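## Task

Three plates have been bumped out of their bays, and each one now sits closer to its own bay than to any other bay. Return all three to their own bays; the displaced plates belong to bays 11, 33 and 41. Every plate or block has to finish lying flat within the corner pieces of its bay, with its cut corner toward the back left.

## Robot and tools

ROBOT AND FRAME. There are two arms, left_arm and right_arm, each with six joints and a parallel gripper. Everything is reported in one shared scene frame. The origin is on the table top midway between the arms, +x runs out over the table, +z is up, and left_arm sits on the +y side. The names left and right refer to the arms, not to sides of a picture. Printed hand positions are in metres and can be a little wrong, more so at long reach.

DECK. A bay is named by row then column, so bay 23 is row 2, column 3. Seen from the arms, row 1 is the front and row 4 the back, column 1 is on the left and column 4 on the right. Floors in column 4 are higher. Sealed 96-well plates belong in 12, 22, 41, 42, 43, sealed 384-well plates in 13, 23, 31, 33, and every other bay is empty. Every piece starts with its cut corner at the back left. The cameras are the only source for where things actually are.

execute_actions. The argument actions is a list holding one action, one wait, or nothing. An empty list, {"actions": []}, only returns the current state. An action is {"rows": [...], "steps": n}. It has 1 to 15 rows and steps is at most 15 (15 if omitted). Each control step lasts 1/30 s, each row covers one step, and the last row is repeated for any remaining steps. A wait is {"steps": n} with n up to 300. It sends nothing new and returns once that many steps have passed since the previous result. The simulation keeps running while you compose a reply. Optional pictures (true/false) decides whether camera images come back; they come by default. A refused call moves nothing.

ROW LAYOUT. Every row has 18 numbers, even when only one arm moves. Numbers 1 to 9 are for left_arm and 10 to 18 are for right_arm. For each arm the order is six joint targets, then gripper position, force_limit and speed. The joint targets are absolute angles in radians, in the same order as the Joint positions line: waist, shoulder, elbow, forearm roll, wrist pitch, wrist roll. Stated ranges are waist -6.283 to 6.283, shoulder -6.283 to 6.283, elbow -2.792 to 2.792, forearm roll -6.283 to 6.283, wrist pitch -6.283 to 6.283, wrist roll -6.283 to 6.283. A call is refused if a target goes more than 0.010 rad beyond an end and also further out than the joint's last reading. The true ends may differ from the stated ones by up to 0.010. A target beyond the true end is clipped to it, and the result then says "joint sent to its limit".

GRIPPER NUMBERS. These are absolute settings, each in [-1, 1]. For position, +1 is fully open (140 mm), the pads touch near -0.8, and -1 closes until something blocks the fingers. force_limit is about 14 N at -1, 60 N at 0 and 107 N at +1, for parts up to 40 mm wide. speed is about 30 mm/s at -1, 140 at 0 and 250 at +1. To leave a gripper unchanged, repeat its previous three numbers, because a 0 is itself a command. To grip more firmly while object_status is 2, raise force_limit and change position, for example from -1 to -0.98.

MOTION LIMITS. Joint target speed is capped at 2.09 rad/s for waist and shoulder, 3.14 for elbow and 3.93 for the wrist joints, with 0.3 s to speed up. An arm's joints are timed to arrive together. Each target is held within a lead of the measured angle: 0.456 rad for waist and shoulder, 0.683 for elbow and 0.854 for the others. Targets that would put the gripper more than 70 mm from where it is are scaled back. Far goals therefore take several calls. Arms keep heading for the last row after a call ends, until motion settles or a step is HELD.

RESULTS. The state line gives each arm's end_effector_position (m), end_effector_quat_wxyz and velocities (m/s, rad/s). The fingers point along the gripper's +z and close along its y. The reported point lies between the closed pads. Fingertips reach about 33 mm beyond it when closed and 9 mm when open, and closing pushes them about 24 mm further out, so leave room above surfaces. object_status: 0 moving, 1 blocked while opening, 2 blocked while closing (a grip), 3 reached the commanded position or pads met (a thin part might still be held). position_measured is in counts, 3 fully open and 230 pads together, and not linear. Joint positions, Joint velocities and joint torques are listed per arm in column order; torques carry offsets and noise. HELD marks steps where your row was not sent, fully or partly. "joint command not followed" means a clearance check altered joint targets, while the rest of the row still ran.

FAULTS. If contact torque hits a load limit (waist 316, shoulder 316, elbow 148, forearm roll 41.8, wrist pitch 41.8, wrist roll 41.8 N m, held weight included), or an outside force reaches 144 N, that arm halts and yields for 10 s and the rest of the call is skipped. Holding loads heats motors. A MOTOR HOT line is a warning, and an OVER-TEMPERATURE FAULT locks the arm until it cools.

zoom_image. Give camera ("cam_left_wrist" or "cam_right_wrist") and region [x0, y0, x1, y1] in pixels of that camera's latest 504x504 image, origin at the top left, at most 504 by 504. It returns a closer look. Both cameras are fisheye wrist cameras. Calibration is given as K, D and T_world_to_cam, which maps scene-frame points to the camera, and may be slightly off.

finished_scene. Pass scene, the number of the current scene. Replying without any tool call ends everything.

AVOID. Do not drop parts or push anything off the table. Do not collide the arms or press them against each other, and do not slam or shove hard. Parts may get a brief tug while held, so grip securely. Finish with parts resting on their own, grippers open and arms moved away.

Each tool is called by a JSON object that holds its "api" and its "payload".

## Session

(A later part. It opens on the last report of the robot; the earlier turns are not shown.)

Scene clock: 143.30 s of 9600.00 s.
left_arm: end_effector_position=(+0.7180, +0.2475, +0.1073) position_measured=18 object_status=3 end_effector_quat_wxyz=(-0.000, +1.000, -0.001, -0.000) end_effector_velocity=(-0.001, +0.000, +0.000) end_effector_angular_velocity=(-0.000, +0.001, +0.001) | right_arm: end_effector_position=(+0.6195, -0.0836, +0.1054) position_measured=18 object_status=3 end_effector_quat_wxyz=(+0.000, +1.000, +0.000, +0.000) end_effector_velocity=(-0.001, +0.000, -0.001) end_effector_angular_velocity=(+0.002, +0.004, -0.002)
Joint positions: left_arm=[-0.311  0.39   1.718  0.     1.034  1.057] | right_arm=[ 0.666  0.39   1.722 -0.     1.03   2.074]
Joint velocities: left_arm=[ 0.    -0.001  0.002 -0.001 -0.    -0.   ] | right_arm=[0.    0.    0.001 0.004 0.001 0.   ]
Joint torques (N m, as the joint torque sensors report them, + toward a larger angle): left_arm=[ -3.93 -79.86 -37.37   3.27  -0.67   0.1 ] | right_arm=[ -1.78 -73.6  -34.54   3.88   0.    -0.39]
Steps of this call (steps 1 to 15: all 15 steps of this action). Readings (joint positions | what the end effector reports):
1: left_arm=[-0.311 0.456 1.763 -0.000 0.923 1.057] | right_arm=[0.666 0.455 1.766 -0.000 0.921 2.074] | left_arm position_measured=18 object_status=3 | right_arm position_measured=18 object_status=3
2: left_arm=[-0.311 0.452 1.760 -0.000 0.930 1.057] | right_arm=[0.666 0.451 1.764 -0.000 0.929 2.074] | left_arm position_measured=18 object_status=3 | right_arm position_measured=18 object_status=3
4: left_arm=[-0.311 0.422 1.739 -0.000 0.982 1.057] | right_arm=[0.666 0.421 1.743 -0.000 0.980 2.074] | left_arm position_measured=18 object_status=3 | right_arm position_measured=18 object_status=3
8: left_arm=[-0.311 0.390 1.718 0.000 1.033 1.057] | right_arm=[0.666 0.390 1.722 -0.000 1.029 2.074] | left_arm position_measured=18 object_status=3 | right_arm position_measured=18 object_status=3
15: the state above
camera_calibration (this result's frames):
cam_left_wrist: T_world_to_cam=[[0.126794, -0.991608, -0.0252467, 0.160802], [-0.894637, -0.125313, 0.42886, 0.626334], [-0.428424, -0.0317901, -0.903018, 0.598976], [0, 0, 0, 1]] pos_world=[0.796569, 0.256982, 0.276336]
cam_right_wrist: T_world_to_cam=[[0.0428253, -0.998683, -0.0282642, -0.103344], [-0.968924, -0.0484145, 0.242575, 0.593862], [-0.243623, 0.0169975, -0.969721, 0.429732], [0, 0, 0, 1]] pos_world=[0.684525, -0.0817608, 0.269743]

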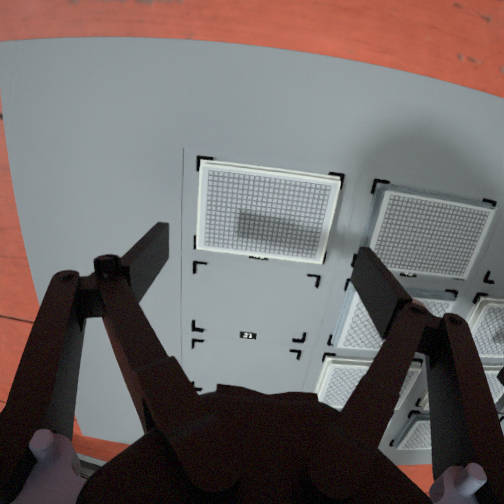

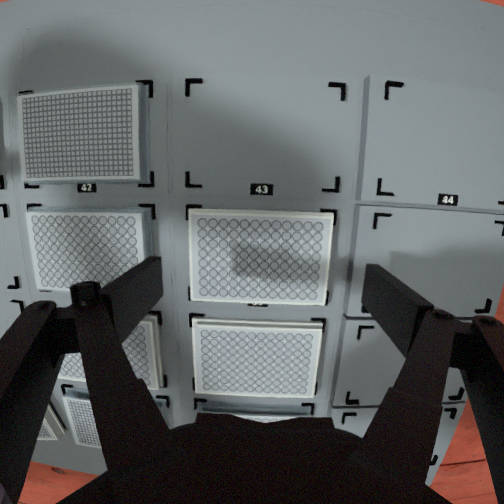

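{"api": "execute_actions", "payload": {"actions": [{"rows":[[-0.4,0.25,1.85,0,1.0416,0.95,1,0,0,-0.053,0.163,1.603,0,1.375,1.518,1,0,0],[-0.4,0.25,1.85,0,1.0416,0.95,1,0,0,-0.053,0.163,1.603,0,1.375,1.518,1,0,0],[-0.4,0.25,1.85,0,1.0416,0.95,1,0,0,-0.053,0.163,1.603,0,1.375,1.518,1,0,0],[-0.4,0.25,1.85,0,1.0416,0.95,1,0,0,-0.053,0.163,1.603,0,1.375,1.518,1,0,0],[-0.6539,-0.042,2.1565,0,1.0271,0.7149,1,0,0,-0.053,0.163,1.603,0,1.375,1.518,1,0,0]],"steps":15}], "pictures": false}}

{"api": "execute_actions", "payload": {"actions": [{"steps":15}]}}

{"api": "zoom_image", "payload": {"camera": "cam_left_wrist", "region": [140,110,392,362]}}

Scene clock: 153.00 s of 9600.00 s.
left_arm: end_effector_position=(+0.5026, +0.2300, +0.1495) position_measured=3 object_status=3 end_effector_quat_wxyz=(-0.000, +1.000, +0.001, -0.000) end_effector_velocity=(-0.508, +0.048, +0.035) end_effector_angular_velocity=(-0.002, -0.003, -0.019) | right_arm: end_effector_position=(+0.6771, -0.2728, +0.2123) position_measured=3 object_status=3 end_effector_quat_wxyz=(-0.000, +1.000, -0.005, +0.000) end_effector_velocity=(+0.075, -0.469, +0.185) end_effector_angular_velocity=(+0.001, -0.002, -0.219)
Joint positions: left_arm=[-0.535  0.103  2.008 -0.     1.032  0.83 ] | right_arm=[0.384 0.28  1.664 0.    1.198 1.803]
Joint velocities: left_arm=[-0.563 -0.687  0.704 -0.    -0.021 -0.544] | right_arm=[-0.686 -0.192 -0.1    0.     0.29  -0.466]
Joint torques (N m, as the joint torque sensors report them, + toward a larger angle): left_arm=[  4.71 -52.22 -36.77   3.34  -0.54  -0.31] | right_arm=[ -0.48 -66.27 -35.51   3.81   0.53  -0.25]
Steps of this call (steps 1 to 15: the robot went on to your last target; steps 16 to 90: nothing new was sent; then 6.20 s passed at rest; steps 91 to 105: all 15 steps of this action). Readings (joint positions | what the end effector reports):
91: left_arm=[-0.311 0.390 1.718 -0.000 1.034 1.057] | right_arm=[0.666 0.390 1.722 0.000 1.030 2.074] | left_arm position_measured=18 object_status=0 | right_arm position_measured=18 object_status=0
92: left_arm=[-0.314 0.386 1.722 -0.000 1.034 1.054] | right_arm=[0.661 0.388 1.721 0.000 1.033 2.068] | left_arm position_measured=14 object_status=0 | right_arm position_measured=14 object_status=0
94: left_arm=[-0.334 0.354 1.752 -0.000 1.036 1.030] | right_arm=[0.630 0.373 1.713 0.000 1.057 2.029] | left_arm position_measured=3 object_status=0 | right_arm position_measured=3 object_status=0
98: left_arm=[-0.405 0.261 1.845 -0.000 1.037 0.957] | right_arm=[0.542 0.333 1.692 0.000 1.117 1.933] | left_arm position_measured=3 object_status=0 | right_arm position_measured=3 object_status=0
105: the state above

Scene clock: 153.50 s of 9600.00 s.
left_arm: end_effector_position=(+0.4001, +0.2505, +0.1502) position_measured=3 object_status=3 end_effector_quat_wxyz=(+0.000, +1.000, -0.001, -0.000) end_effector_velocity=(-0.001, +0.001, -0.001) end_effector_angular_velocity=(+0.001, +0.001, +0.002) | right_arm: end_effector_position=(+0.6672, -0.5113, +0.3025) position_measured=3 object_status=3 end_effector_quat_wxyz=(-0.000, +0.998, -0.067, +0.000) end_effector_velocity=(-0.115, -0.457, +0.179) end_effector_angular_velocity=(+0.000, -0.003, -0.252)
Joint positions: left_arm=[-0.654 -0.042  2.156 -0.     1.027  0.715] | right_arm=[0.03  0.185 1.615 0.    1.341 1.572]
Joint velocities: left_arm=[-0.    -0.001  0.002  0.     0.    -0.002] | right_arm=[-0.712 -0.189 -0.099  0.001  0.286 -0.46 ]
Joint torques (N m, as the joint torque sensors report them, + toward a larger angle): left_arm=[ -0.55 -34.44 -37.2    3.92  -0.26   0.1 ] | right_arm=[ -4.15 -58.74 -39.42   4.11   0.22  -0.43]
Steps of this call (steps 1 to 15: the robot went on to your last target). Readings (joint positions | what the end effector reports):
1: left_arm=[-0.554 0.079 2.032 -0.000 1.031 0.812] | right_arm=[0.361 0.273 1.661 0.000 1.208 1.787] | left_arm position_measured=3 object_status=3 | right_arm position_measured=3 object_status=3
2: left_arm=[-0.573 0.056 2.056 -0.000 1.030 0.793] | right_arm=[0.338 0.267 1.657 0.000 1.217 1.772] | left_arm position_measured=3 object_status=3 | right_arm position_measured=3 object_status=3
4: left_arm=[-0.612 0.009 2.104 -0.000 1.029 0.755] | right_arm=[0.291 0.255 1.651 0.000 1.236 1.742] | left_arm position_measured=3 object_status=3 | right_arm position_measured=3 object_status=3
8: left_arm=[-0.653 -0.042 2.156 -0.000 1.027 0.715] | right_arm=[0.197 0.230 1.638 0.000 1.274 1.681] | left_arm position_measured=3 object_status=3 | right_arm position_measured=3 object_status=3
15: the state above
camera_calibration (this result's frames):
cam_left_wrist: T_world_to_cam=[[0.126888, -0.991597, -0.0251912, 0.205183], [-0.894646, -0.125376, 0.428823, 0.323924], [-0.428378, -0.0318753, -0.903037, 0.501613], [0, 0, 0, 1]] pos_world=[0.478642, 0.260061, 0.319238]
cam_right_wrist: T_world_to_cam=[[-0.0913186, -0.995412, -0.0285487, -0.435677], [-0.966778, 0.0817456, 0.242193, 0.636861], [-0.238748, 0.049717, -0.969808, 0.653235], [0, 0, 0, 1]] pos_world=[0.731876, -0.518216, 0.466831]

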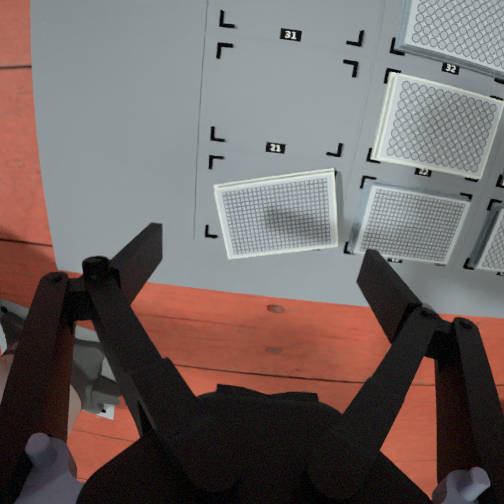

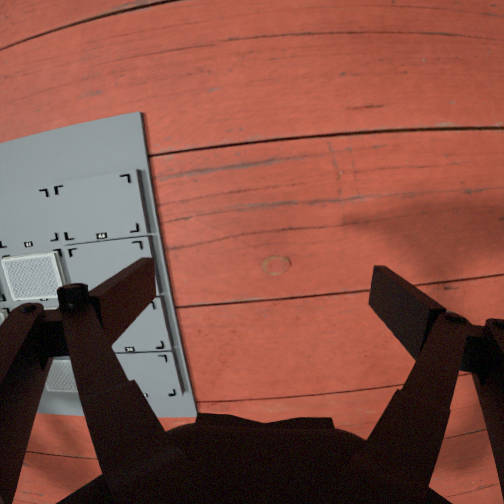

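Region (140, 110, 392, 362) of cam_left_wrist's 504x504 image, scaled by 2.000, with more detail than that image has.

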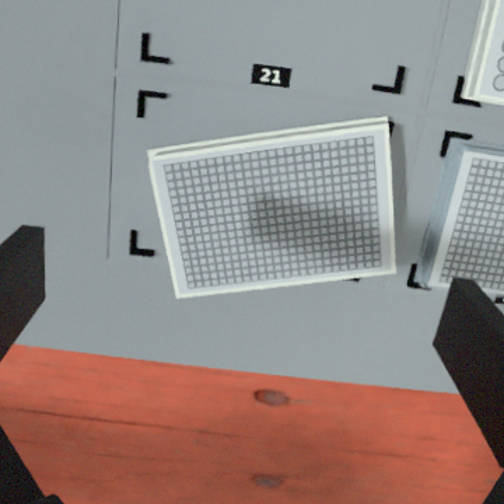

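{"api": "execute_actions", "payload": {"actions": [{"rows":[[-0.6994,0.0721,2.2418,0,0.8277,0.4074,1,0,0,-0.053,0.163,1.603,0,1.375,1.518,1,0,0]],"steps":15}]}}

{"api": "zoom_image", "payload": {"camera": "cam_left_wrist", "region": [120,110,460,400]}}

Scene clock: 176.13 s of 9600.00 s.
left_arm: end_effector_position=(+0.3877, +0.2331, +0.0603) position_measured=3 object_status=3 end_effector_quat_wxyz=(+0.000, +0.992, +0.130, +0.000) end_effector_velocity=(-0.002, +0.001, -0.002) end_effector_angular_velocity=(+0.003, +0.003, -0.000) | right_arm: end_effector_position=(+0.6512, -0.5638, +0.3233) position_measured=3 object_status=3 end_effector_quat_wxyz=(+0.000, +0.997, -0.082, +0.000) end_effector_velocity=(-0.000, +0.000, -0.000) end_effector_angular_velocity=(+0.001, +0.000, +0.000)
Joint positions: left_arm=[-0.699  0.072  2.242  0.     0.828  0.407] | right_arm=[-0.053  0.163  1.603 -0.     1.375  1.518]
Joint velocities: left_arm=[-0.001  0.001  0.003 -0.    -0.    -0.   ] | right_arm=[ 0.    -0.     0.001  0.001 -0.    -0.   ]
Joint torques (N m, as the joint torque sensors report them, + toward a larger angle): left_arm=[  1.26 -41.81 -31.83   2.64  -0.8    0.13] | right_arm=[ -1.12 -55.89 -39.35   4.12  -0.01  -0.25]
Steps of this call (steps 1 to 30: the robot went on to your last target; steps 31 to 90: nothing new was sent; then 19.13 s passed at rest; steps 91 to 105: all 15 steps of this action). Readings (joint positions | what the end effector reports):
91: left_arm=[-0.654 -0.042 2.157 0.000 1.027 0.714] | right_arm=[-0.053 0.163 1.603 0.000 1.375 1.518] | left_arm position_measured=3 object_status=3 | right_arm position_measured=3 object_status=3
92: left_arm=[-0.655 -0.039 2.159 0.000 1.021 0.706] | right_arm=[-0.053 0.163 1.603 0.000 1.375 1.518] | left_arm position_measured=3 object_status=3 | right_arm position_measured=3 object_status=3
94: left_arm=[-0.664 -0.017 2.175 0.000 0.983 0.646] | right_arm=[-0.053 0.163 1.603 -0.000 1.375 1.518] | left_arm position_measured=3 object_status=3 | right_arm position_measured=3 object_status=3
98: left_arm=[-0.693 0.057 2.230 0.000 0.855 0.450] | right_arm=[-0.053 0.163 1.603 -0.000 1.375 1.518] | left_arm position_measured=3 object_status=3 | right_arm position_measured=3 object_status=3
105: the state above
camera_calibration (this result's frames):
cam_left_wrist: T_world_to_cam=[[0.379342, -0.924918, -0.0250395, 0.0737736], [-0.831713, -0.352723, 0.428765, 0.377843], [-0.405404, -0.141823, -0.903069, 0.431231], [0, 0, 0, 1]] pos_world=[0.461094, 0.262667, 0.229272]
cam_right_wrist: T_world_to_cam=[[-0.120213, -0.99234, -0.0284555, -0.468237], [-0.964021, 0.109841, 0.24207, 0.634711], [-0.23709, 0.0565316, -0.969841, 0.675009], [0, 0, 0, 1]] pos_world=[0.715625, -0.572527, 0.487683]

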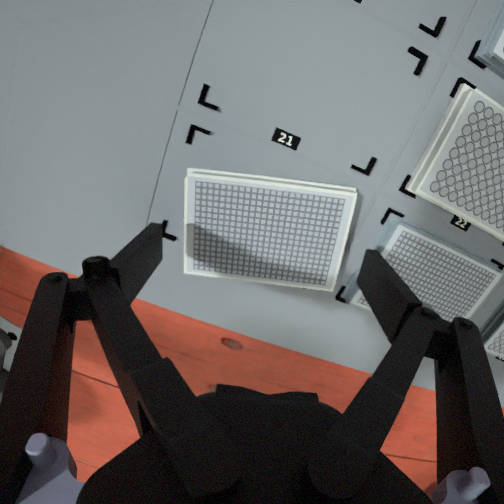

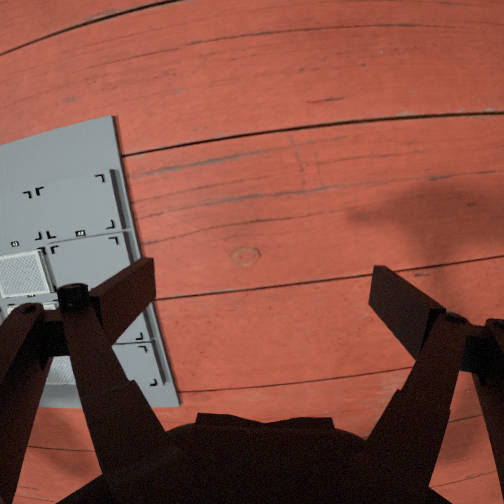

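Region (120, 110, 460, 400) of cam_left_wrist's 504x504 image, scaled by 1.482, with more detail than that image has; it fills the top 430 rows of this view, and the rest is white.

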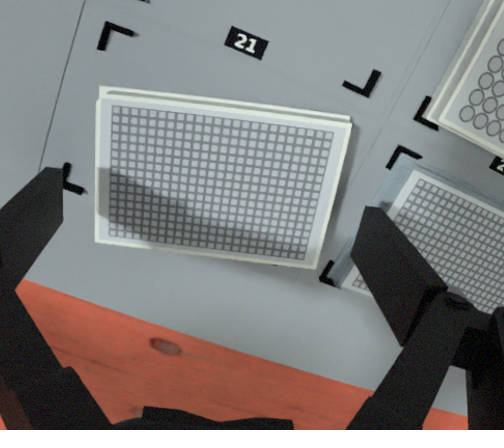

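{"api": "execute_actions", "payload": {"actions": [{"rows":[[-0.6994,0.0909,2.2528,0,0.7979,0.4074,1,0,0,-0.053,0.163,1.603,0,1.375,1.518,1,0,0]],"steps":10}]}}

{"api": "zoom_image", "payload": {"camera": "cam_left_wrist", "region": [280,150,480,350]}}

Scene clock: 182.77 s of 9600.00 s.
left_arm: end_effector_position=(+0.3877, +0.2330, +0.0471) position_measured=3 object_status=3 end_effector_quat_wxyz=(+0.000, +0.992, +0.130, -0.000) end_effector_velocity=(-0.000, +0.000, -0.000) end_effector_angular_velocity=(+0.000, -0.000, -0.001) | right_arm: end_effector_position=(+0.6512, -0.5638, +0.3233) position_measured=3 object_status=3 end_effector_quat_wxyz=(+0.000, +0.997, -0.082, +0.000) end_effector_velocity=(-0.000, -0.000, +0.000) end_effector_angular_velocity=(-0.000, +0.000, -0.000)
Joint positions: left_arm=[-0.699  0.091  2.253 -0.     0.798  0.407] | right_arm=[-0.053  0.163  1.603 -0.     1.375  1.518]
Joint velocities: left_arm=[ 0.    -0.     0.001  0.001 -0.001  0.   ] | right_arm=[-0.     0.    -0.    -0.     0.001  0.   ]
Joint torques (N m, as the joint torque sensors report them, + toward a larger angle): left_arm=[ -3.12 -42.05 -30.15   3.04  -0.6   -0.34] | right_arm=[ -2.3  -55.72 -39.04   4.16  -0.04  -0.25]
Steps of this call (steps 1 to 15: the robot went on to your last target; steps 16 to 90: nothing new was sent; then 3.30 s passed at rest; steps 91 to 100: all 10 steps of this action). Readings (joint positions | what the end effector reports):
91: left_arm=[-0.699 0.072 2.242 -0.000 0.827 0.407] | right_arm=[-0.053 0.163 1.603 -0.000 1.375 1.518] | left_arm position_measured=3 object_status=3 | right_arm position_measured=3 object_status=3
92: left_arm=[-0.699 0.076 2.244 -0.000 0.821 0.407] | right_arm=[-0.053 0.163 1.603 -0.000 1.375 1.518] | left_arm position_measured=3 object_status=3 | right_arm position_measured=3 object_status=3
94: left_arm=[-0.699 0.090 2.252 -0.000 0.800 0.407] | right_arm=[-0.053 0.163 1.603 -0.000 1.375 1.518] | left_arm position_measured=3 object_status=3 | right_arm position_measured=3 object_status=3
98: left_arm=[-0.699 0.091 2.253 -0.000 0.798 0.407] | right_arm=[-0.053 0.163 1.603 -0.000 1.375 1.518] | left_arm position_measured=3 object_status=3 | right_arm position_measured=3 object_status=3
100: the state above
camera_calibration (this result's frames):
cam_left_wrist: T_world_to_cam=[[0.379402, -0.924889, -0.0251744, 0.0733185], [-0.831618, -0.352815, 0.428875, 0.383409], [-0.405544, -0.141781, -0.903013, 0.419397], [0, 0, 0, 1]] pos_world=[0.461116, 0.262546, 0.216132]
cam_right_wrist: T_world_to_cam=[[-0.120213, -0.99234, -0.0284554, -0.468237], [-0.964021, 0.109841, 0.24207, 0.634711], [-0.23709, 0.0565316, -0.969841, 0.675009], [0, 0, 0, 1]] pos_world=[0.715625, -0.572527, 0.487683]

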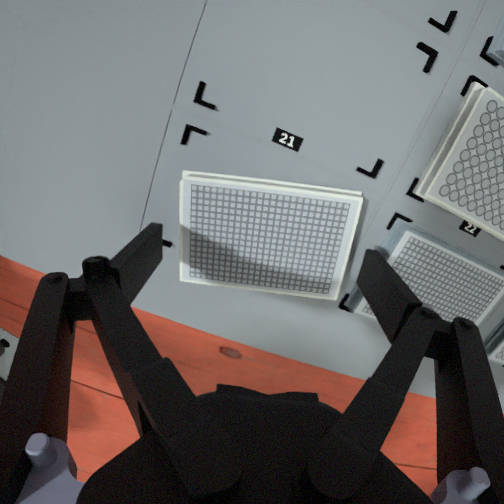

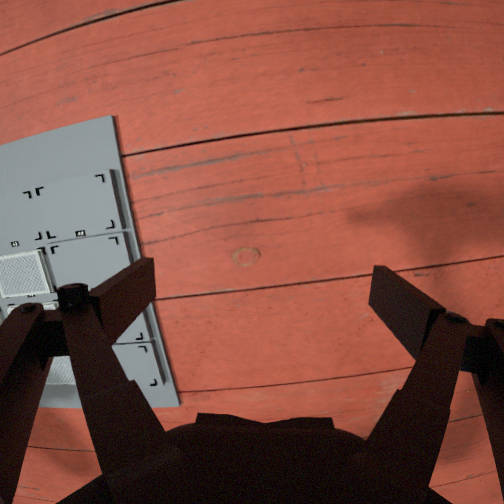

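Region (280, 150, 480, 350) of cam_left_wrist's 504x504 image, scaled by 2.520, with more detail than that image has.

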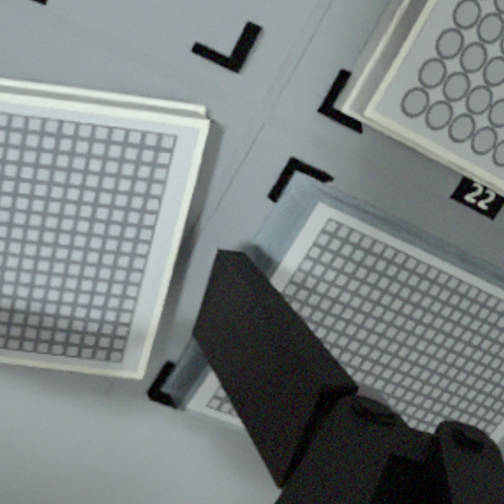

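{"api": "execute_actions", "payload": {"actions": [{"rows":[[-0.6742,0.0972,2.2454,0,0.799,0.4326,1,0,0,-0.053,0.163,1.603,0,1.375,1.518,1,0,0]],"steps":12}]}}

{"api": "zoom_image", "payload": {"camera": "cam_left_wrist", "region": [130,150,480,400]}}

Scene clock: 195.03 s of 9600.00 s.
left_arm: end_effector_position=(+0.3988, +0.2376, +0.0472) position_measured=3 object_status=3 end_effector_quat_wxyz=(-0.000, +0.992, +0.130, +0.000) end_effector_velocity=(-0.000, +0.000, -0.000) end_effector_angular_velocity=(+0.001, +0.001, +0.000) | right_arm: end_effector_position=(+0.6512, -0.5638, +0.3233) position_measured=3 object_status=3 end_effector_quat_wxyz=(+0.000, +0.997, -0.082, +0.000) end_effector_velocity=(+0.000, +0.000, -0.000) end_effector_angular_velocity=(+0.000, -0.000, -0.001)
Joint positions: left_arm=[-0.674  0.097  2.245  0.     0.799  0.433] | right_arm=[-0.053  0.163  1.603 -0.     1.375  1.518]
Joint velocities: left_arm=[ 0.     0.001 -0.    -0.     0.001  0.   ] | right_arm=[-0.     0.     0.001  0.001 -0.001  0.001]
Joint torques (N m, as the joint torque sensors report them, + toward a larger angle): left_arm=[ -1.53 -43.97 -29.7    2.68  -0.75   0.12] | right_arm=[ -1.94 -55.61 -39.47   4.21   0.01  -0.31]
Steps of this call (steps 1 to 15: the robot went on to your last target; steps 16 to 90: nothing new was sent; then 8.87 s passed at rest; steps 91 to 102: all 12 steps of this action). Readings (joint positions | what the end effector reports):
91: left_arm=[-0.699 0.091 2.253 0.000 0.798 0.407] | right_arm=[-0.053 0.163 1.603 -0.000 1.375 1.518] | left_arm position_measured=3 object_status=3 | right_arm position_measured=3 object_status=3
92: left_arm=[-0.695 0.092 2.252 0.000 0.798 0.411] | right_arm=[-0.053 0.163 1.603 -0.000 1.375 1.518] | left_arm position_measured=3 object_status=3 | right_arm position_measured=3 object_status=3
94: left_arm=[-0.677 0.096 2.246 0.000 0.799 0.429] | right_arm=[-0.053 0.163 1.603 -0.000 1.375 1.518] | left_arm position_measured=3 object_status=3 | right_arm position_measured=3 object_status=3
98: left_arm=[-0.674 0.097 2.245 0.000 0.799 0.432] | right_arm=[-0.053 0.163 1.603 -0.000 1.375 1.518] | left_arm position_measured=3 object_status=3 | right_arm position_measured=3 object_status=3
102: the state above
camera_calibration (this result's frames):
cam_left_wrist: T_world_to_cam=[[0.379373, -0.9249, -0.0252147, 0.0733777], [-0.83166, -0.352818, 0.428791, 0.394332], [-0.405485, -0.141702, -0.903052, 0.4246], [0, 0, 0, 1]] pos_world=[0.472281, 0.267161, 0.2162]
cam_right_wrist: T_world_to_cam=[[-0.120213, -0.99234, -0.0284553, -0.468237], [-0.964021, 0.109841, 0.24207, 0.634711], [-0.23709, 0.0565314, -0.969841, 0.675009], [0, 0, 0, 1]] pos_world=[0.715625, -0.572527, 0.487683]

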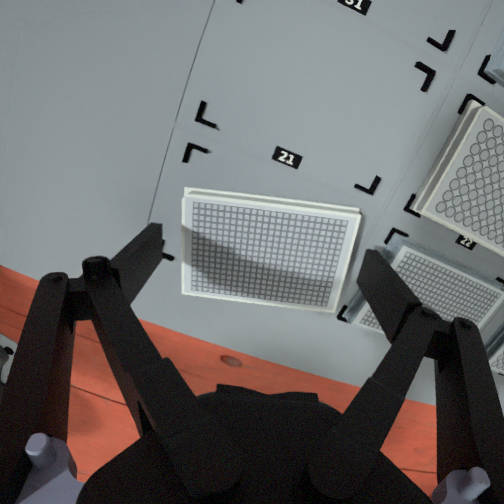

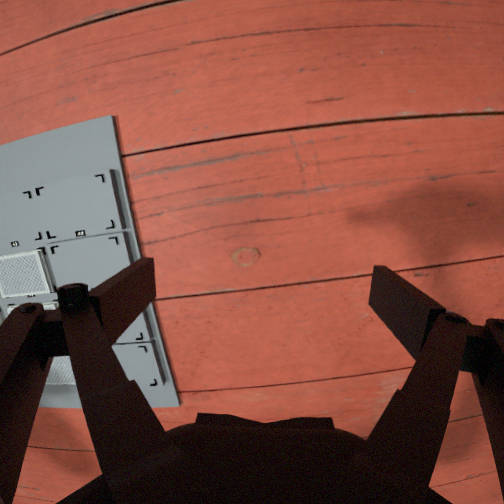

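Region (130, 150, 480, 400) of cam_left_wrist's 504x504 image, scaled by 1.440, with more detail than that image has; it fills the top 360 rows of this view, and the rest is white.

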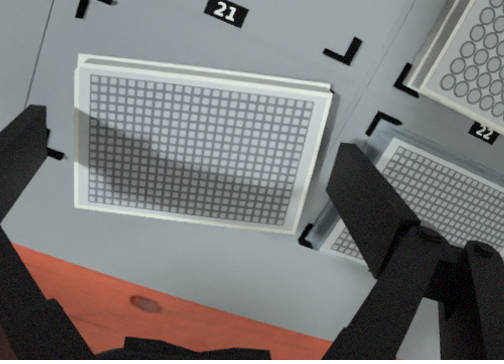

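{"api": "execute_actions", "payload": {"actions": [{"rows":[[-0.6742,0.1001,2.2471,0,0.7944,0.4326,1,0,0,-0.053,0.163,1.603,0,1.375,1.518,1,0,0],[-0.6742,0.1015,2.2479,0,0.7922,0.4326,1,0,0,-0.053,0.163,1.603,0,1.375,1.518,1,0,0],[-0.6742,0.103,2.2488,0,0.7899,0.4326,1,0,0,-0.053,0.163,1.603,0,1.375,1.518,1,0,0],[-0.6742,0.1044,2.2496,0,0.7876,0.4326,1,0,0,-0.053,0.163,1.603,0,1.375,1.518,1,0,0],[-0.6742,0.1058,2.2504,0,0.7854,0.4326,1,0,0,-0.053,0.163,1.603,0,1.375,1.518,1,0,0],[-0.6742,0.1073,2.2513,0,0.783,0.4326,1,0,0,-0.053,0.163,1.603,0,1.375,1.518,1,0,0],[-0.6742,0.1087,2.2521,0,0.7808,0.4326,1,0,0,-0.053,0.163,1.603,0,1.375,1.518,1,0,0]],"steps":14}]}}

Scene clock: 208.23 s of 9600.00 s.
left_arm: end_effector_position=(+0.3988, +0.2377, +0.0392) position_measured=3 object_status=3 end_effector_quat_wxyz=(+0.000, +0.992, +0.130, +0.000) end_effector_velocity=(-0.000, +0.000, +0.000) end_effector_angular_velocity=(-0.000, -0.001, -0.001) | right_arm: end_effector_position=(+0.6512, -0.5638, +0.3233) position_measured=3 object_status=3 end_effector_quat_wxyz=(+0.000, +0.997, -0.082, +0.000) end_effector_velocity=(-0.001, +0.000, -0.001) end_effector_angular_velocity=(+0.000, +0.001, +0.000)
Joint positions: left_arm=[-0.674  0.109  2.252 -0.     0.781  0.433] | right_arm=[-0.053  0.163  1.603 -0.     1.375  1.518]
Joint velocities: left_arm=[ 0.    -0.001  0.001  0.    -0.     0.001] | right_arm=[ 0.    -0.     0.001  0.    -0.     0.   ]
Joint torques (N m, as the joint torque sensors report them, + toward a larger angle): left_arm=[ -2.23 -43.72 -30.77   2.83  -0.74   0.39] | right_arm=[ -2.03 -55.88 -39.57   4.13  -0.08  -0.24]
Steps of this call (steps 1 to 15: the robot went on to your last target; steps 16 to 90: nothing new was sent; then 9.73 s passed at rest; steps 91 to 104: all 14 steps of this action). Readings (joint positions | what the end effector reports):
91: left_arm=[-0.674 0.097 2.245 -0.000 0.799 0.433] | right_arm=[-0.053 0.163 1.603 -0.000 1.375 1.518] | left_arm position_measured=3 object_status=3 | right_arm position_measured=3 object_status=3
92: left_arm=[-0.674 0.099 2.246 -0.000 0.797 0.433] | right_arm=[-0.053 0.163 1.603 0.000 1.375 1.518] | left_arm position_measured=3 object_status=3 | right_arm position_measured=3 object_status=3
94: left_arm=[-0.674 0.102 2.248 -0.000 0.792 0.433] | right_arm=[-0.053 0.163 1.603 -0.000 1.375 1.518] | left_arm position_measured=3 object_status=3 | right_arm position_measured=3 object_status=3
98: left_arm=[-0.674 0.108 2.251 -0.000 0.782 0.433] | right_arm=[-0.053 0.163 1.603 -0.000 1.375 1.518] | left_arm position_measured=3 object_status=3 | right_arm position_measured=3 object_status=3
104: the state above
camera_calibration (this result's frames):
cam_left_wrist: T_world_to_cam=[[0.37939, -0.924894, -0.0251854, 0.0732259], [-0.83165, -0.352818, 0.42881, 0.397725], [-0.405489, -0.141741, -0.903044, 0.41743], [0, 0, 0, 1]] pos_world=[0.47225, 0.267218, 0.208253]
cam_right_wrist: T_world_to_cam=[[-0.120213, -0.99234, -0.0284554, -0.468237], [-0.964021, 0.109841, 0.24207, 0.634711], [-0.23709, 0.0565316, -0.969841, 0.675009], [0, 0, 0, 1]] pos_world=[0.715625, -0.572527, 0.487683]

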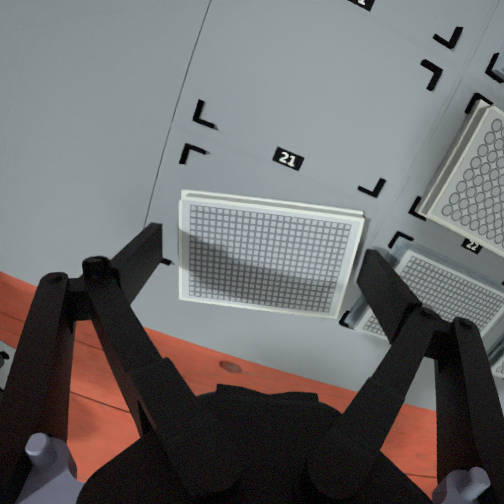

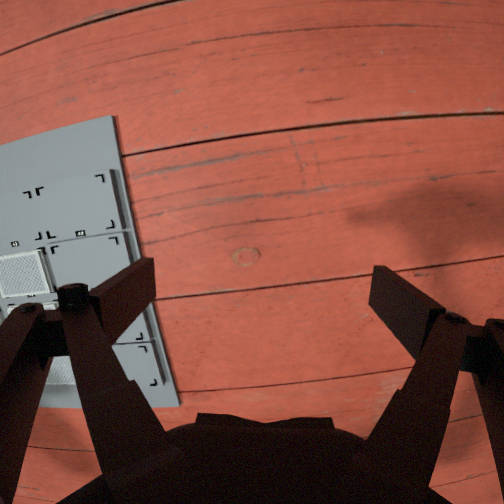

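No contact. Close.

{"api": "execute_actions", "payload": {"actions": [{"rows":[[-0.6742,0.1087,2.2521,0,0.7808,0.4326,-1,0,-0.5,-0.053,0.163,1.603,0,1.375,1.518,1,0,0]],"steps":15}], "pictures": false}}

{"api": "execute_actions", "payload": {"actions": [{"steps":8}]}}

Scene clock: 213.63 s of 9600.00 s.
left_arm: end_effector_position=(+0.3989, +0.2375, +0.0393) position_measured=43 object_status=0 end_effector_quat_wxyz=(+0.000, +0.992, +0.130, +0.000) end_effector_velocity=(+0.000, -0.000, -0.000) end_effector_angular_velocity=(+0.000, +0.000, +0.002) | right_arm: end_effector_position=(+0.6512, -0.5638, +0.3233) position_measured=3 object_status=3 end_effector_quat_wxyz=(+0.000, +0.997, -0.082, +0.000) end_effector_velocity=(+0.000, +0.000, -0.000) end_effector_angular_velocity=(+0.001, -0.000, -0.000)
Joint positions: left_arm=[-0.674  0.109  2.252 -0.     0.781  0.433] | right_arm=[-0.053  0.163  1.603 -0.     1.375  1.518]
Joint velocities: left_arm=[ 0.     0.001 -0.001 -0.    -0.    -0.001] | right_arm=[-0.    -0.     0.     0.001 -0.     0.   ]
Joint torques (N m, as the joint torque sensors report them, + toward a larger angle): left_arm=[  0.62 -28.17 -13.04   3.97   0.17   0.07] | right_arm=[ -2.15 -55.79 -38.87   4.17   0.02  -0.43]
Steps of this call (steps 1 to 15: the robot went on to your last target; steps 16 to 90: nothing new was sent; then 1.90 s passed at rest; steps 91 to 105: all 15 steps of this action). Readings (joint positions | what the end effector reports):
91: left_arm=[-0.674 0.109 2.252 -0.000 0.781 0.433] | right_arm=[-0.053 0.163 1.603 -0.000 1.375 1.518] | left_arm position_measured=3 object_status=0 | right_arm position_measured=3 object_status=3
92: left_arm=[-0.674 0.109 2.252 -0.000 0.781 0.433] | right_arm=[-0.053 0.163 1.603 -0.000 1.375 1.518] | left_arm position_measured=5 object_status=0 | right_arm position_measured=3 object_status=3
94: left_arm=[-0.674 0.109 2.252 -0.000 0.781 0.433] | right_arm=[-0.053 0.163 1.603 -0.000 1.375 1.518] | left_arm position_measured=14 object_status=0 | right_arm position_measured=3 object_status=3
98: left_arm=[-0.674 0.109 2.252 -0.000 0.781 0.433] | right_arm=[-0.053 0.163 1.603 -0.000 1.375 1.518] | left_arm position_measured=33 object_status=0 | right_arm position_measured=3 object_status=3
105: the state above

Scene clock: 213.90 s of 9600.00 s.
left_arm: end_effector_position=(+0.3988, +0.2376, +0.0392) position_measured=43 object_status=2 end_effector_quat_wxyz=(+0.000, +0.992, +0.130, +0.000) end_effector_velocity=(+0.000, -0.000, +0.000) end_effector_angular_velocity=(-0.000, -0.000, -0.000) | right_arm: end_effector_position=(+0.6512, -0.5638, +0.3233) position_measured=3 object_status=3 end_effector_quat_wxyz=(+0.000, +0.997, -0.082, +0.000) end_effector_velocity=(+0.001, +0.001, +0.000) end_effector_angular_velocity=(+0.004, -0.003, -0.001)
Joint positions: left_arm=[-0.674  0.109  2.252 -0.     0.781  0.433] | right_arm=[-0.053  0.163  1.603 -0.     1.375  1.518]
Joint velocities: left_arm=[-0.    -0.    -0.001  0.     0.    -0.   ] | right_arm=[-0.    -0.    -0.001  0.005 -0.001 -0.   ]
Joint torques (N m, as the joint torque sensors report them, + toward a larger angle): left_arm=[  1.98 -24.   -12.04   3.47   0.68   0.09] | right_arm=[ -1.49 -55.98 -39.29   4.25   0.17  -0.33]
Steps of this call (steps 1 to 8: the robot went on to your last target). Readings (joint positions | what the end effector reports):
1: left_arm=[-0.674 0.109 2.252 -0.000 0.781 0.433] | right_arm=[-0.053 0.163 1.603 -0.000 1.375 1.518] | left_arm position_measured=43 object_status=2 | right_arm position_measured=3 object_status=3
2: left_arm=[-0.674 0.109 2.252 -0.000 0.781 0.433] | right_arm=[-0.053 0.163 1.603 -0.000 1.375 1.518] | left_arm position_measured=43 object_status=2 | right_arm position_measured=3 object_status=3
4: left_arm=[-0.674 0.109 2.252 -0.000 0.781 0.433] | right_arm=[-0.053 0.163 1.603 -0.000 1.375 1.518] | left_arm position_measured=43 object_status=2 | right_arm position_measured=3 object_status=3
8: the state above
camera_calibration (this result's frames):
cam_left_wrist: T_world_to_cam=[[0.379353, -0.92491, -0.0251452, 0.0732106], [-0.831676, -0.35277, 0.428799, 0.397716], [-0.405471, -0.141753, -0.90305, 0.417423], [0, 0, 0, 1]] pos_world=[0.472251, 0.267187, 0.208255]
cam_right_wrist: T_world_to_cam=[[-0.120213, -0.99234, -0.0284553, -0.468237], [-0.964021, 0.109841, 0.24207, 0.634711], [-0.23709, 0.0565314, -0.969841, 0.675009], [0, 0, 0, 1]] pos_world=[0.715625, -0.572527, 0.487683]

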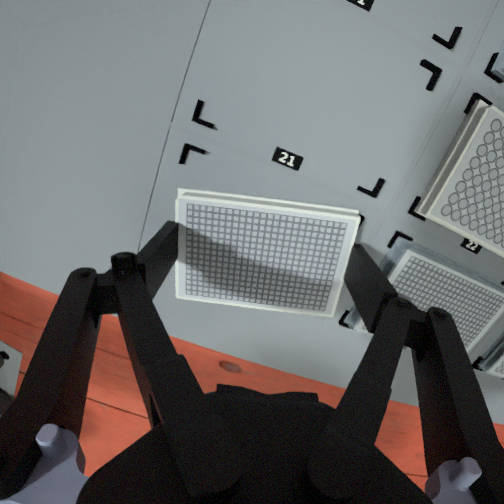

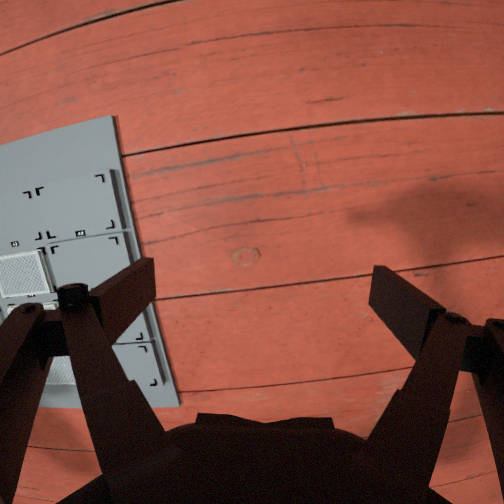

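{"api": "execute_actions", "payload": {"actions": [{"rows":[[-0.6742,0.0785,2.2343,0,0.8288,0.4326,-1,0,-0.5,-0.053,0.163,1.603,0,1.375,1.518,1,0,0]],"steps":12}]}}

Scene clock: 219.50 s of 9600.00 s.
left_arm: end_effector_position=(+0.3993, +0.2370, +0.0607) position_measured=112 object_status=0 end_effector_quat_wxyz=(+0.001, +0.992, +0.130, +0.000) end_effector_velocity=(+0.003, -0.004, +0.002) end_effector_angular_velocity=(-0.011, -0.007, +0.001) | right_arm: end_effector_position=(+0.6512, -0.5638, +0.3233) position_measured=3 object_status=3 end_effector_quat_wxyz=(+0.000, +0.997, -0.082, +0.000) end_effector_velocity=(+0.000, +0.000, +0.000) end_effector_angular_velocity=(+0.001, -0.000, +0.000)
Joint positions: left_arm=[-0.674  0.078  2.233 -0.     0.828  0.433] | right_arm=[-0.053  0.163  1.603 -0.     1.375  1.518]
Joint velocities: left_arm=[-0.    -0.001 -0.003 -0.003 -0.01   0.   ] | right_arm=[-0.    -0.     0.     0.001 -0.    -0.001]
Joint torques (N m, as the joint torque sensors report them, + toward a larger angle): left_arm=[ 13.27 -22.71  40.98   9.77  29.39   0.64] | right_arm=[ -1.08 -55.39 -39.44   3.97  -0.04  -0.32]
Steps of this call (steps 1 to 15: the robot went on to your last target; steps 16 to 90: nothing new was sent; then 2.20 s passed at rest; steps 91 to 102: all 12 steps of this action). Readings (joint positions | what the end effector reports):
91: left_arm=[-0.674 0.109 2.252 0.000 0.781 0.433] | right_arm=[-0.053 0.163 1.603 -0.000 1.375 1.518] | left_arm position_measured=43 object_status=2 | right_arm position_measured=3 object_status=3
92: left_arm=[-0.674 0.105 2.250 0.000 0.788 0.433] | right_arm=[-0.053 0.163 1.603 -0.000 1.375 1.518] | left_arm position_measured=43 object_status=2 | right_arm position_measured=3 object_status=3
94: left_arm=[-0.674 0.084 2.238 0.000 0.820 0.433] | right_arm=[-0.053 0.163 1.603 -0.000 1.375 1.518] | left_arm position_measured=63 object_status=0 | right_arm position_measured=3 object_status=3
98: left_arm=[-0.674 0.079 2.234 0.000 0.828 0.433] | right_arm=[-0.053 0.163 1.603 -0.000 1.375 1.518] | left_arm position_measured=94 object_status=0 | right_arm position_measured=3 object_status=3
102: the state above
camera_calibration (this result's frames):
cam_left_wrist: T_world_to_cam=[[0.379569, -0.924866, -0.0234636, 0.0727765], [-0.832018, -0.352334, 0.428494, 0.388767], [-0.404566, -0.143121, -0.90324, 0.436854], [0, 0, 0, 1]] pos_world=[0.472574, 0.266807, 0.229707]
cam_right_wrist: T_world_to_cam=[[-0.120213, -0.99234, -0.0284553, -0.468237], [-0.964021, 0.109841, 0.24207, 0.634711], [-0.23709, 0.0565315, -0.969841, 0.675009], [0, 0, 0, 1]] pos_world=[0.715625, -0.572527, 0.487683]

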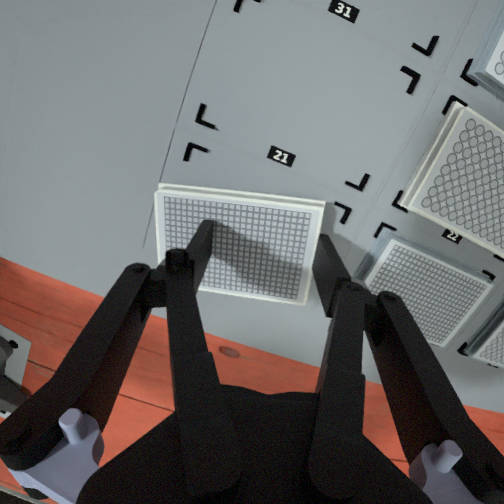

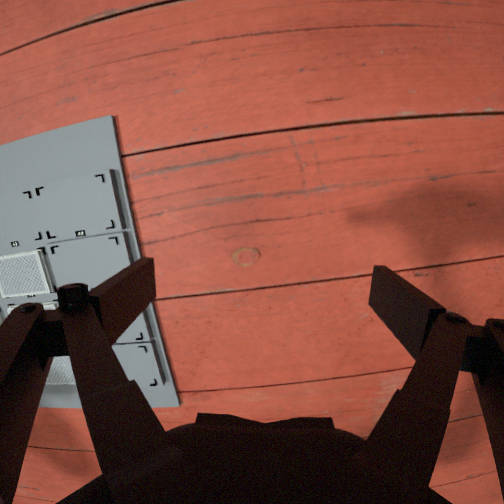

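{"api": "execute_actions", "payload": {"actions": [{"rows":[[-0.6742,0.06,2.222,0,0.8596,0.4326,1,0,0,-0.053,0.163,1.603,0,1.375,1.518,1,0,0]],"steps":15}]}}

{"api": "execute_actions", "payload": {"actions": [{"rows":[[-0.6742,0.02,2.195,0,0.9266,0.4326,1,0,0,-0.053,0.163,1.603,0,1.375,1.518,1,0,0]],"steps":15}]}}

Scene clock: 229.60 s of 9600.00 s.
left_arm: end_effector_position=(+0.4026, +0.2324, +0.0626) position_measured=155 object_status=2 end_effector_quat_wxyz=(+0.006, +0.991, +0.130, +0.003) end_effector_velocity=(+0.000, +0.000, -0.000) end_effector_angular_velocity=(+0.001, +0.000, -0.001) | right_arm: end_effector_position=(+0.6512, -0.5638, +0.3233) position_measured=3 object_status=3 end_effector_quat_wxyz=(+0.000, +0.997, -0.082, +0.000) end_effector_velocity=(-0.000, -0.000, -0.000) end_effector_angular_velocity=(-0.001, +0.001, +0.000)
Joint positions: left_arm=[-0.674  0.078  2.229 -0.001  0.821  0.433] | right_arm=[-0.053  0.163  1.603 -0.     1.375  1.518]
Joint velocities: left_arm=[ 0.     0.001 -0.     0.     0.     0.001] | right_arm=[ 0.     0.     0.    -0.001  0.001 -0.   ]
Joint torques (N m, as the joint torque sensors report them, + toward a larger angle): left_arm=[ 20.42 -11.94  79.83  12.85  44.68   1.05] | right_arm=[ -2.63 -55.71 -39.29   4.13  -0.01  -0.3 ]
TORQUE FAULT: the external load on joint 5 (wrist pitch) of the left arm reached its load limit, and that arm stopped for 10 seconds. A torque fault stops only its own arm. That arm's remaining commands of this call were not run. That arm holds where it stopped, with its grip as last carried out, and accepts commands again: back off and push less far. That arm stops again, at the same cost, whenever a joint's load reaches its limit.
The stop of the left arm began at step 3 of this call (marked STOPPED below). From that step on that arm followed nothing that you had sent. 15 of its steps, steps kept back included, did not run and will not run. Nothing is kept back now, and the robot has no last target.
Steps of this call (steps 1 to 120: the robot went on to your last target; steps 121 to 135: all 15 steps of this action; steps 136 to 303: the stop continued). Readings (joint positions | what the end effector reports):
1: left_arm=[-0.674 0.078 2.233 -0.000 0.828 0.433] | right_arm=[-0.053 0.163 1.603 -0.000 1.375 1.518] | left_arm position_measured=117 object_status=0 | right_arm position_measured=3 object_status=3
2: left_arm=[-0.674 0.078 2.233 -0.000 0.827 0.433] | right_arm=[-0.053 0.163 1.603 -0.000 1.375 1.518] | left_arm position_measured=122 object_status=0 | right_arm position_measured=3 object_status=3
3: left_arm=[-0.674 0.078 2.232 -0.001 0.824 0.433] | right_arm=[-0.053 0.163 1.603 -0.000 1.375 1.518] | left_arm position_measured=126 object_status=0 | right_arm position_measured=3 object_status=3 STOPPED (the left arm)
4: left_arm=[-0.674 0.078 2.231 -0.001 0.823 0.433] | right_arm=[-0.053 0.163 1.603 -0.000 1.375 1.518] | left_arm position_measured=131 object_status=0 | right_arm position_measured=3 object_status=3
8: left_arm=[-0.674 0.078 2.229 -0.001 0.821 0.433] | right_arm=[-0.053 0.163 1.603 -0.000 1.375 1.518] | left_arm position_measured=149 object_status=0 | right_arm position_measured=3 object_status=3
303: the state above
camera_calibration (this result's frames):
cam_left_wrist: T_world_to_cam=[[0.380193, -0.924833, -0.0117484, 0.0663388], [-0.834813, -0.348599, 0.426106, 0.389431], [-0.398172, -0.152195, -0.904597, 0.438922], [0, 0, 0, 1]] pos_world=[0.474647, 0.263909, 0.231888]
cam_right_wrist: T_world_to_cam=[[-0.120213, -0.99234, -0.0284554, -0.468237], [-0.964021, 0.109841, 0.24207, 0.634711], [-0.23709, 0.0565315, -0.969841, 0.675009], [0, 0, 0, 1]] pos_world=[0.715625, -0.572527, 0.487683]

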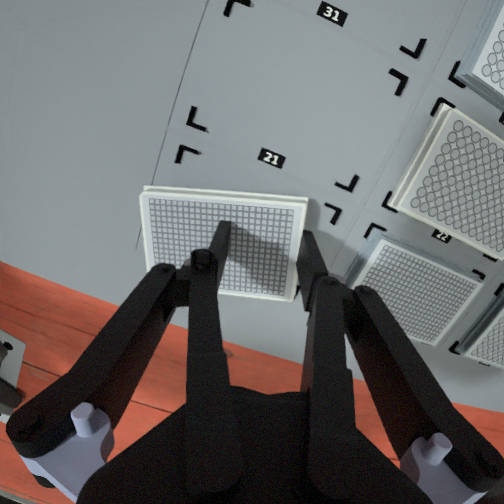

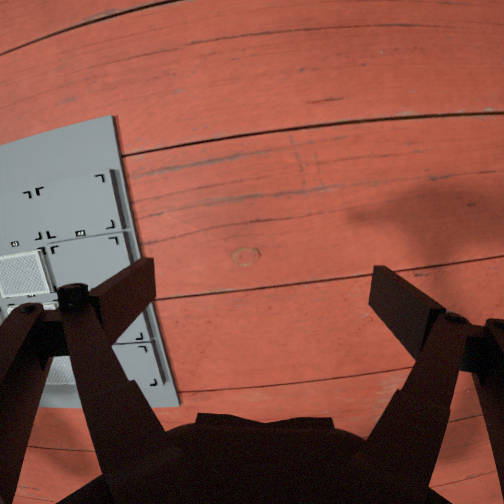

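Scene clock: 229.63 s of 9600.00 s.
left_arm: end_effector_position=(+0.4041, +0.2302, +0.0635) position_measured=155 object_status=2 end_effector_quat_wxyz=(+0.009, +0.991, +0.130, +0.005) end_effector_velocity=(+0.014, -0.019, +0.017) end_effector_angular_velocity=(-0.024, -0.020, -0.003) | right_arm: end_effector_position=(+0.6512, -0.5638, +0.3233) position_measured=3 object_status=3 end_effector_quat_wxyz=(+0.000, +0.997, -0.082, +0.000) end_effector_velocity=(-0.000, -0.000, -0.000) end_effector_angular_velocity=(-0.000, +0.001, -0.001)
Joint positions: left_arm=[-0.675  0.078  2.227 -0.002  0.817  0.433] | right_arm=[-0.053  0.163  1.603 -0.     1.375  1.518]
Joint velocities: left_arm=[-0.002 -0.003 -0.037 -0.     0.009  0.001] | right_arm=[-0.    -0.     0.001 -0.     0.     0.001]
Joint torques (N m, as the joint torque sensors report them, + toward a larger angle): left_arm=[ 18.23 -20.33  61.67  11.54  37.17   0.78] | right_arm=[ -1.11 -56.   -39.6    4.13   0.12  -0.38]
A stop began in an earlier call of the same reply, so what this call sent did not run. Send another action.
Steps of this call (step 1: nothing new was sent). Readings (joint positions | what the end effector reports):
1: the state above
camera_calibration (this result's frames):
cam_left_wrist: T_world_to_cam=[[0.380601, -0.92472, -0.00602702, 0.0631617], [-0.836086, -0.346891, 0.425002, 0.389784], [-0.395099, -0.156717, -0.905172, 0.43985], [0, 0, 0, 1]] pos_world=[0.475637, 0.262551, 0.232861]
cam_right_wrist: T_world_to_cam=[[-0.120213, -0.99234, -0.0284555, -0.468237], [-0.964021, 0.109841, 0.24207, 0.634711], [-0.23709, 0.0565317, -0.969842, 0.675009], [0, 0, 0, 1]] pos_world=[0.715625, -0.572527, 0.487683]

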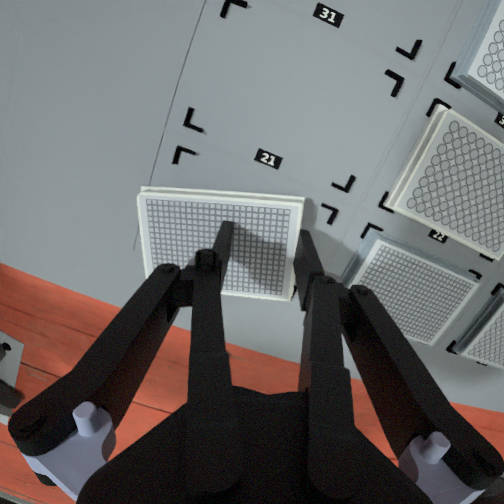

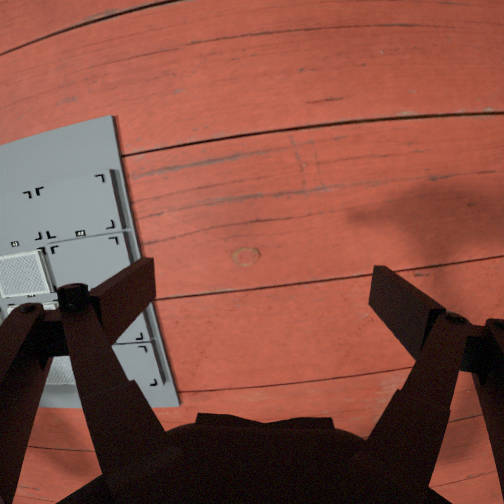

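Raise and open.

{"api": "execute_actions", "payload": {"actions": [{"rows":[[-0.6742,0.0,2.18,0,0.9616,0.4326,1,0,0,-0.053,0.163,1.603,0,1.375,1.518,1,0,0]],"steps":15}]}}

Scene clock: 239.73 s of 9600.00 s.
left_arm: end_effector_position=(+0.4055, +0.2284, +0.0646) position_measured=166 object_status=2 end_effector_quat_wxyz=(+0.011, +0.991, +0.131, +0.006) end_effector_velocity=(-0.000, +0.000, +0.000) end_effector_angular_velocity=(-0.000, -0.000, +0.000) | right_arm: end_effector_position=(+0.6512, -0.5638, +0.3233) position_measured=3 object_status=3 end_effector_quat_wxyz=(+0.000, +0.997, -0.082, +0.000) end_effector_velocity=(-0.000, +0.000, -0.000) end_effector_angular_velocity=(+0.001, +0.000, -0.000)
Joint positions: left_arm=[-0.675  0.078  2.225 -0.002  0.815  0.433] | right_arm=[-0.053  0.163  1.603 -0.     1.375  1.518]
Joint velocities: left_arm=[ 0.    -0.001  0.    -0.     0.     0.   ] | right_arm=[0. 0. 0. 0. 0. 0.]
Joint torques (N m, as the joint torque sensors report them, + toward a larger angle): left_arm=[ 11.55 -21.29  33.8    9.15  24.07   0.93] | right_arm=[ -2.92 -55.43 -39.12   4.03   0.01  -0.3 ]
TORQUE FAULT: the external load on joint 5 (wrist pitch) of the left arm reached its load limit, and that arm stopped for 10 seconds. A torque fault stops only its own arm. That arm's remaining commands of this call were not run. That arm holds where it stopped, with its grip as last carried out, and accepts commands again: back off and push less far. That arm stops again, at the same cost, whenever a joint's load reaches its limit.
The stop of the left arm began at step 3 of this call (marked STOPPED below). From that step on that arm followed nothing that you had sent. 15 of its steps, steps kept back included, did not run and will not run. Nothing is kept back now, and the robot has no last target.
Steps of this call (steps 1 to 122: nothing new was sent; steps 123 to 137: all 15 steps of this action; steps 138 to 303: the stop continued). Readings (joint positions | what the end effector reports):
1: left_arm=[-0.675 0.078 2.227 -0.002 0.818 0.433] | right_arm=[-0.053 0.163 1.603 -0.000 1.375 1.518] | left_arm position_measured=162 object_status=0 | right_arm position_measured=3 object_status=3
2: left_arm=[-0.675 0.078 2.227 -0.002 0.818 0.433] | right_arm=[-0.053 0.163 1.603 -0.000 1.375 1.518] | left_arm position_measured=162 object_status=0 | right_arm position_measured=3 object_status=3
3: left_arm=[-0.675 0.078 2.226 -0.002 0.816 0.433] | right_arm=[-0.053 0.163 1.603 -0.000 1.375 1.518] | left_arm position_measured=162 object_status=0 | right_arm position_measured=3 object_status=3 STOPPED (the left arm)
4: left_arm=[-0.675 0.078 2.225 -0.002 0.815 0.433] | right_arm=[-0.053 0.163 1.603 -0.000 1.375 1.518] | left_arm position_measured=163 object_status=0 | right_arm position_measured=3 object_status=3
8: left_arm=[-0.675 0.078 2.225 -0.002 0.815 0.433] | right_arm=[-0.053 0.163 1.603 -0.000 1.375 1.518] | left_arm position_measured=166 object_status=0 | right_arm position_measured=3 object_status=3
303: the state above
camera_calibration (this result's frames):
cam_left_wrist: T_world_to_cam=[[0.380752, -0.924675, -0.00185122, 0.060628], [-0.837122, -0.345549, 0.424055, 0.39003], [-0.392753, -0.15991, -0.905635, 0.440851], [0, 0, 0, 1]] pos_world=[0.476564, 0.261332, 0.233968]
cam_right_wrist: T_world_to_cam=[[-0.120213, -0.99234, -0.0284554, -0.468237], [-0.964021, 0.109841, 0.24207, 0.634711], [-0.23709, 0.0565316, -0.969841, 0.675009], [0, 0, 0, 1]] pos_world=[0.715625, -0.572527, 0.487683]

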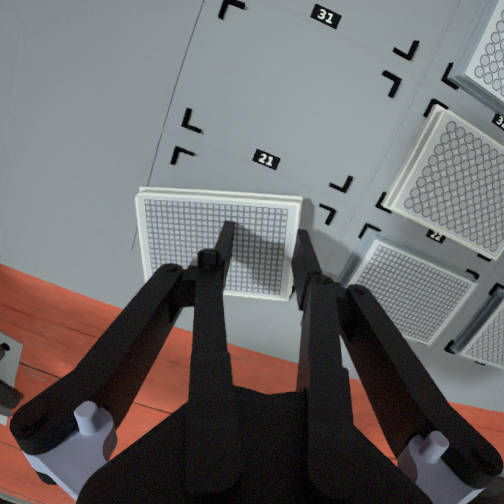

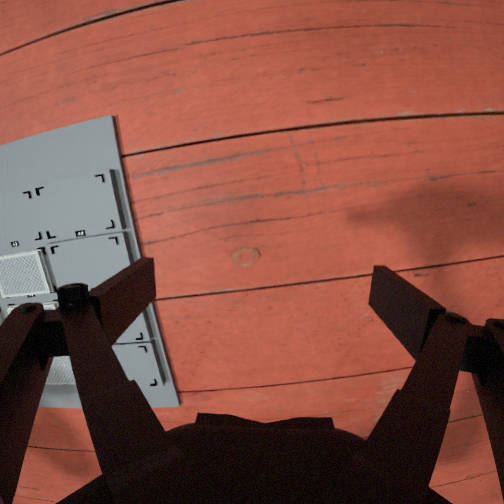

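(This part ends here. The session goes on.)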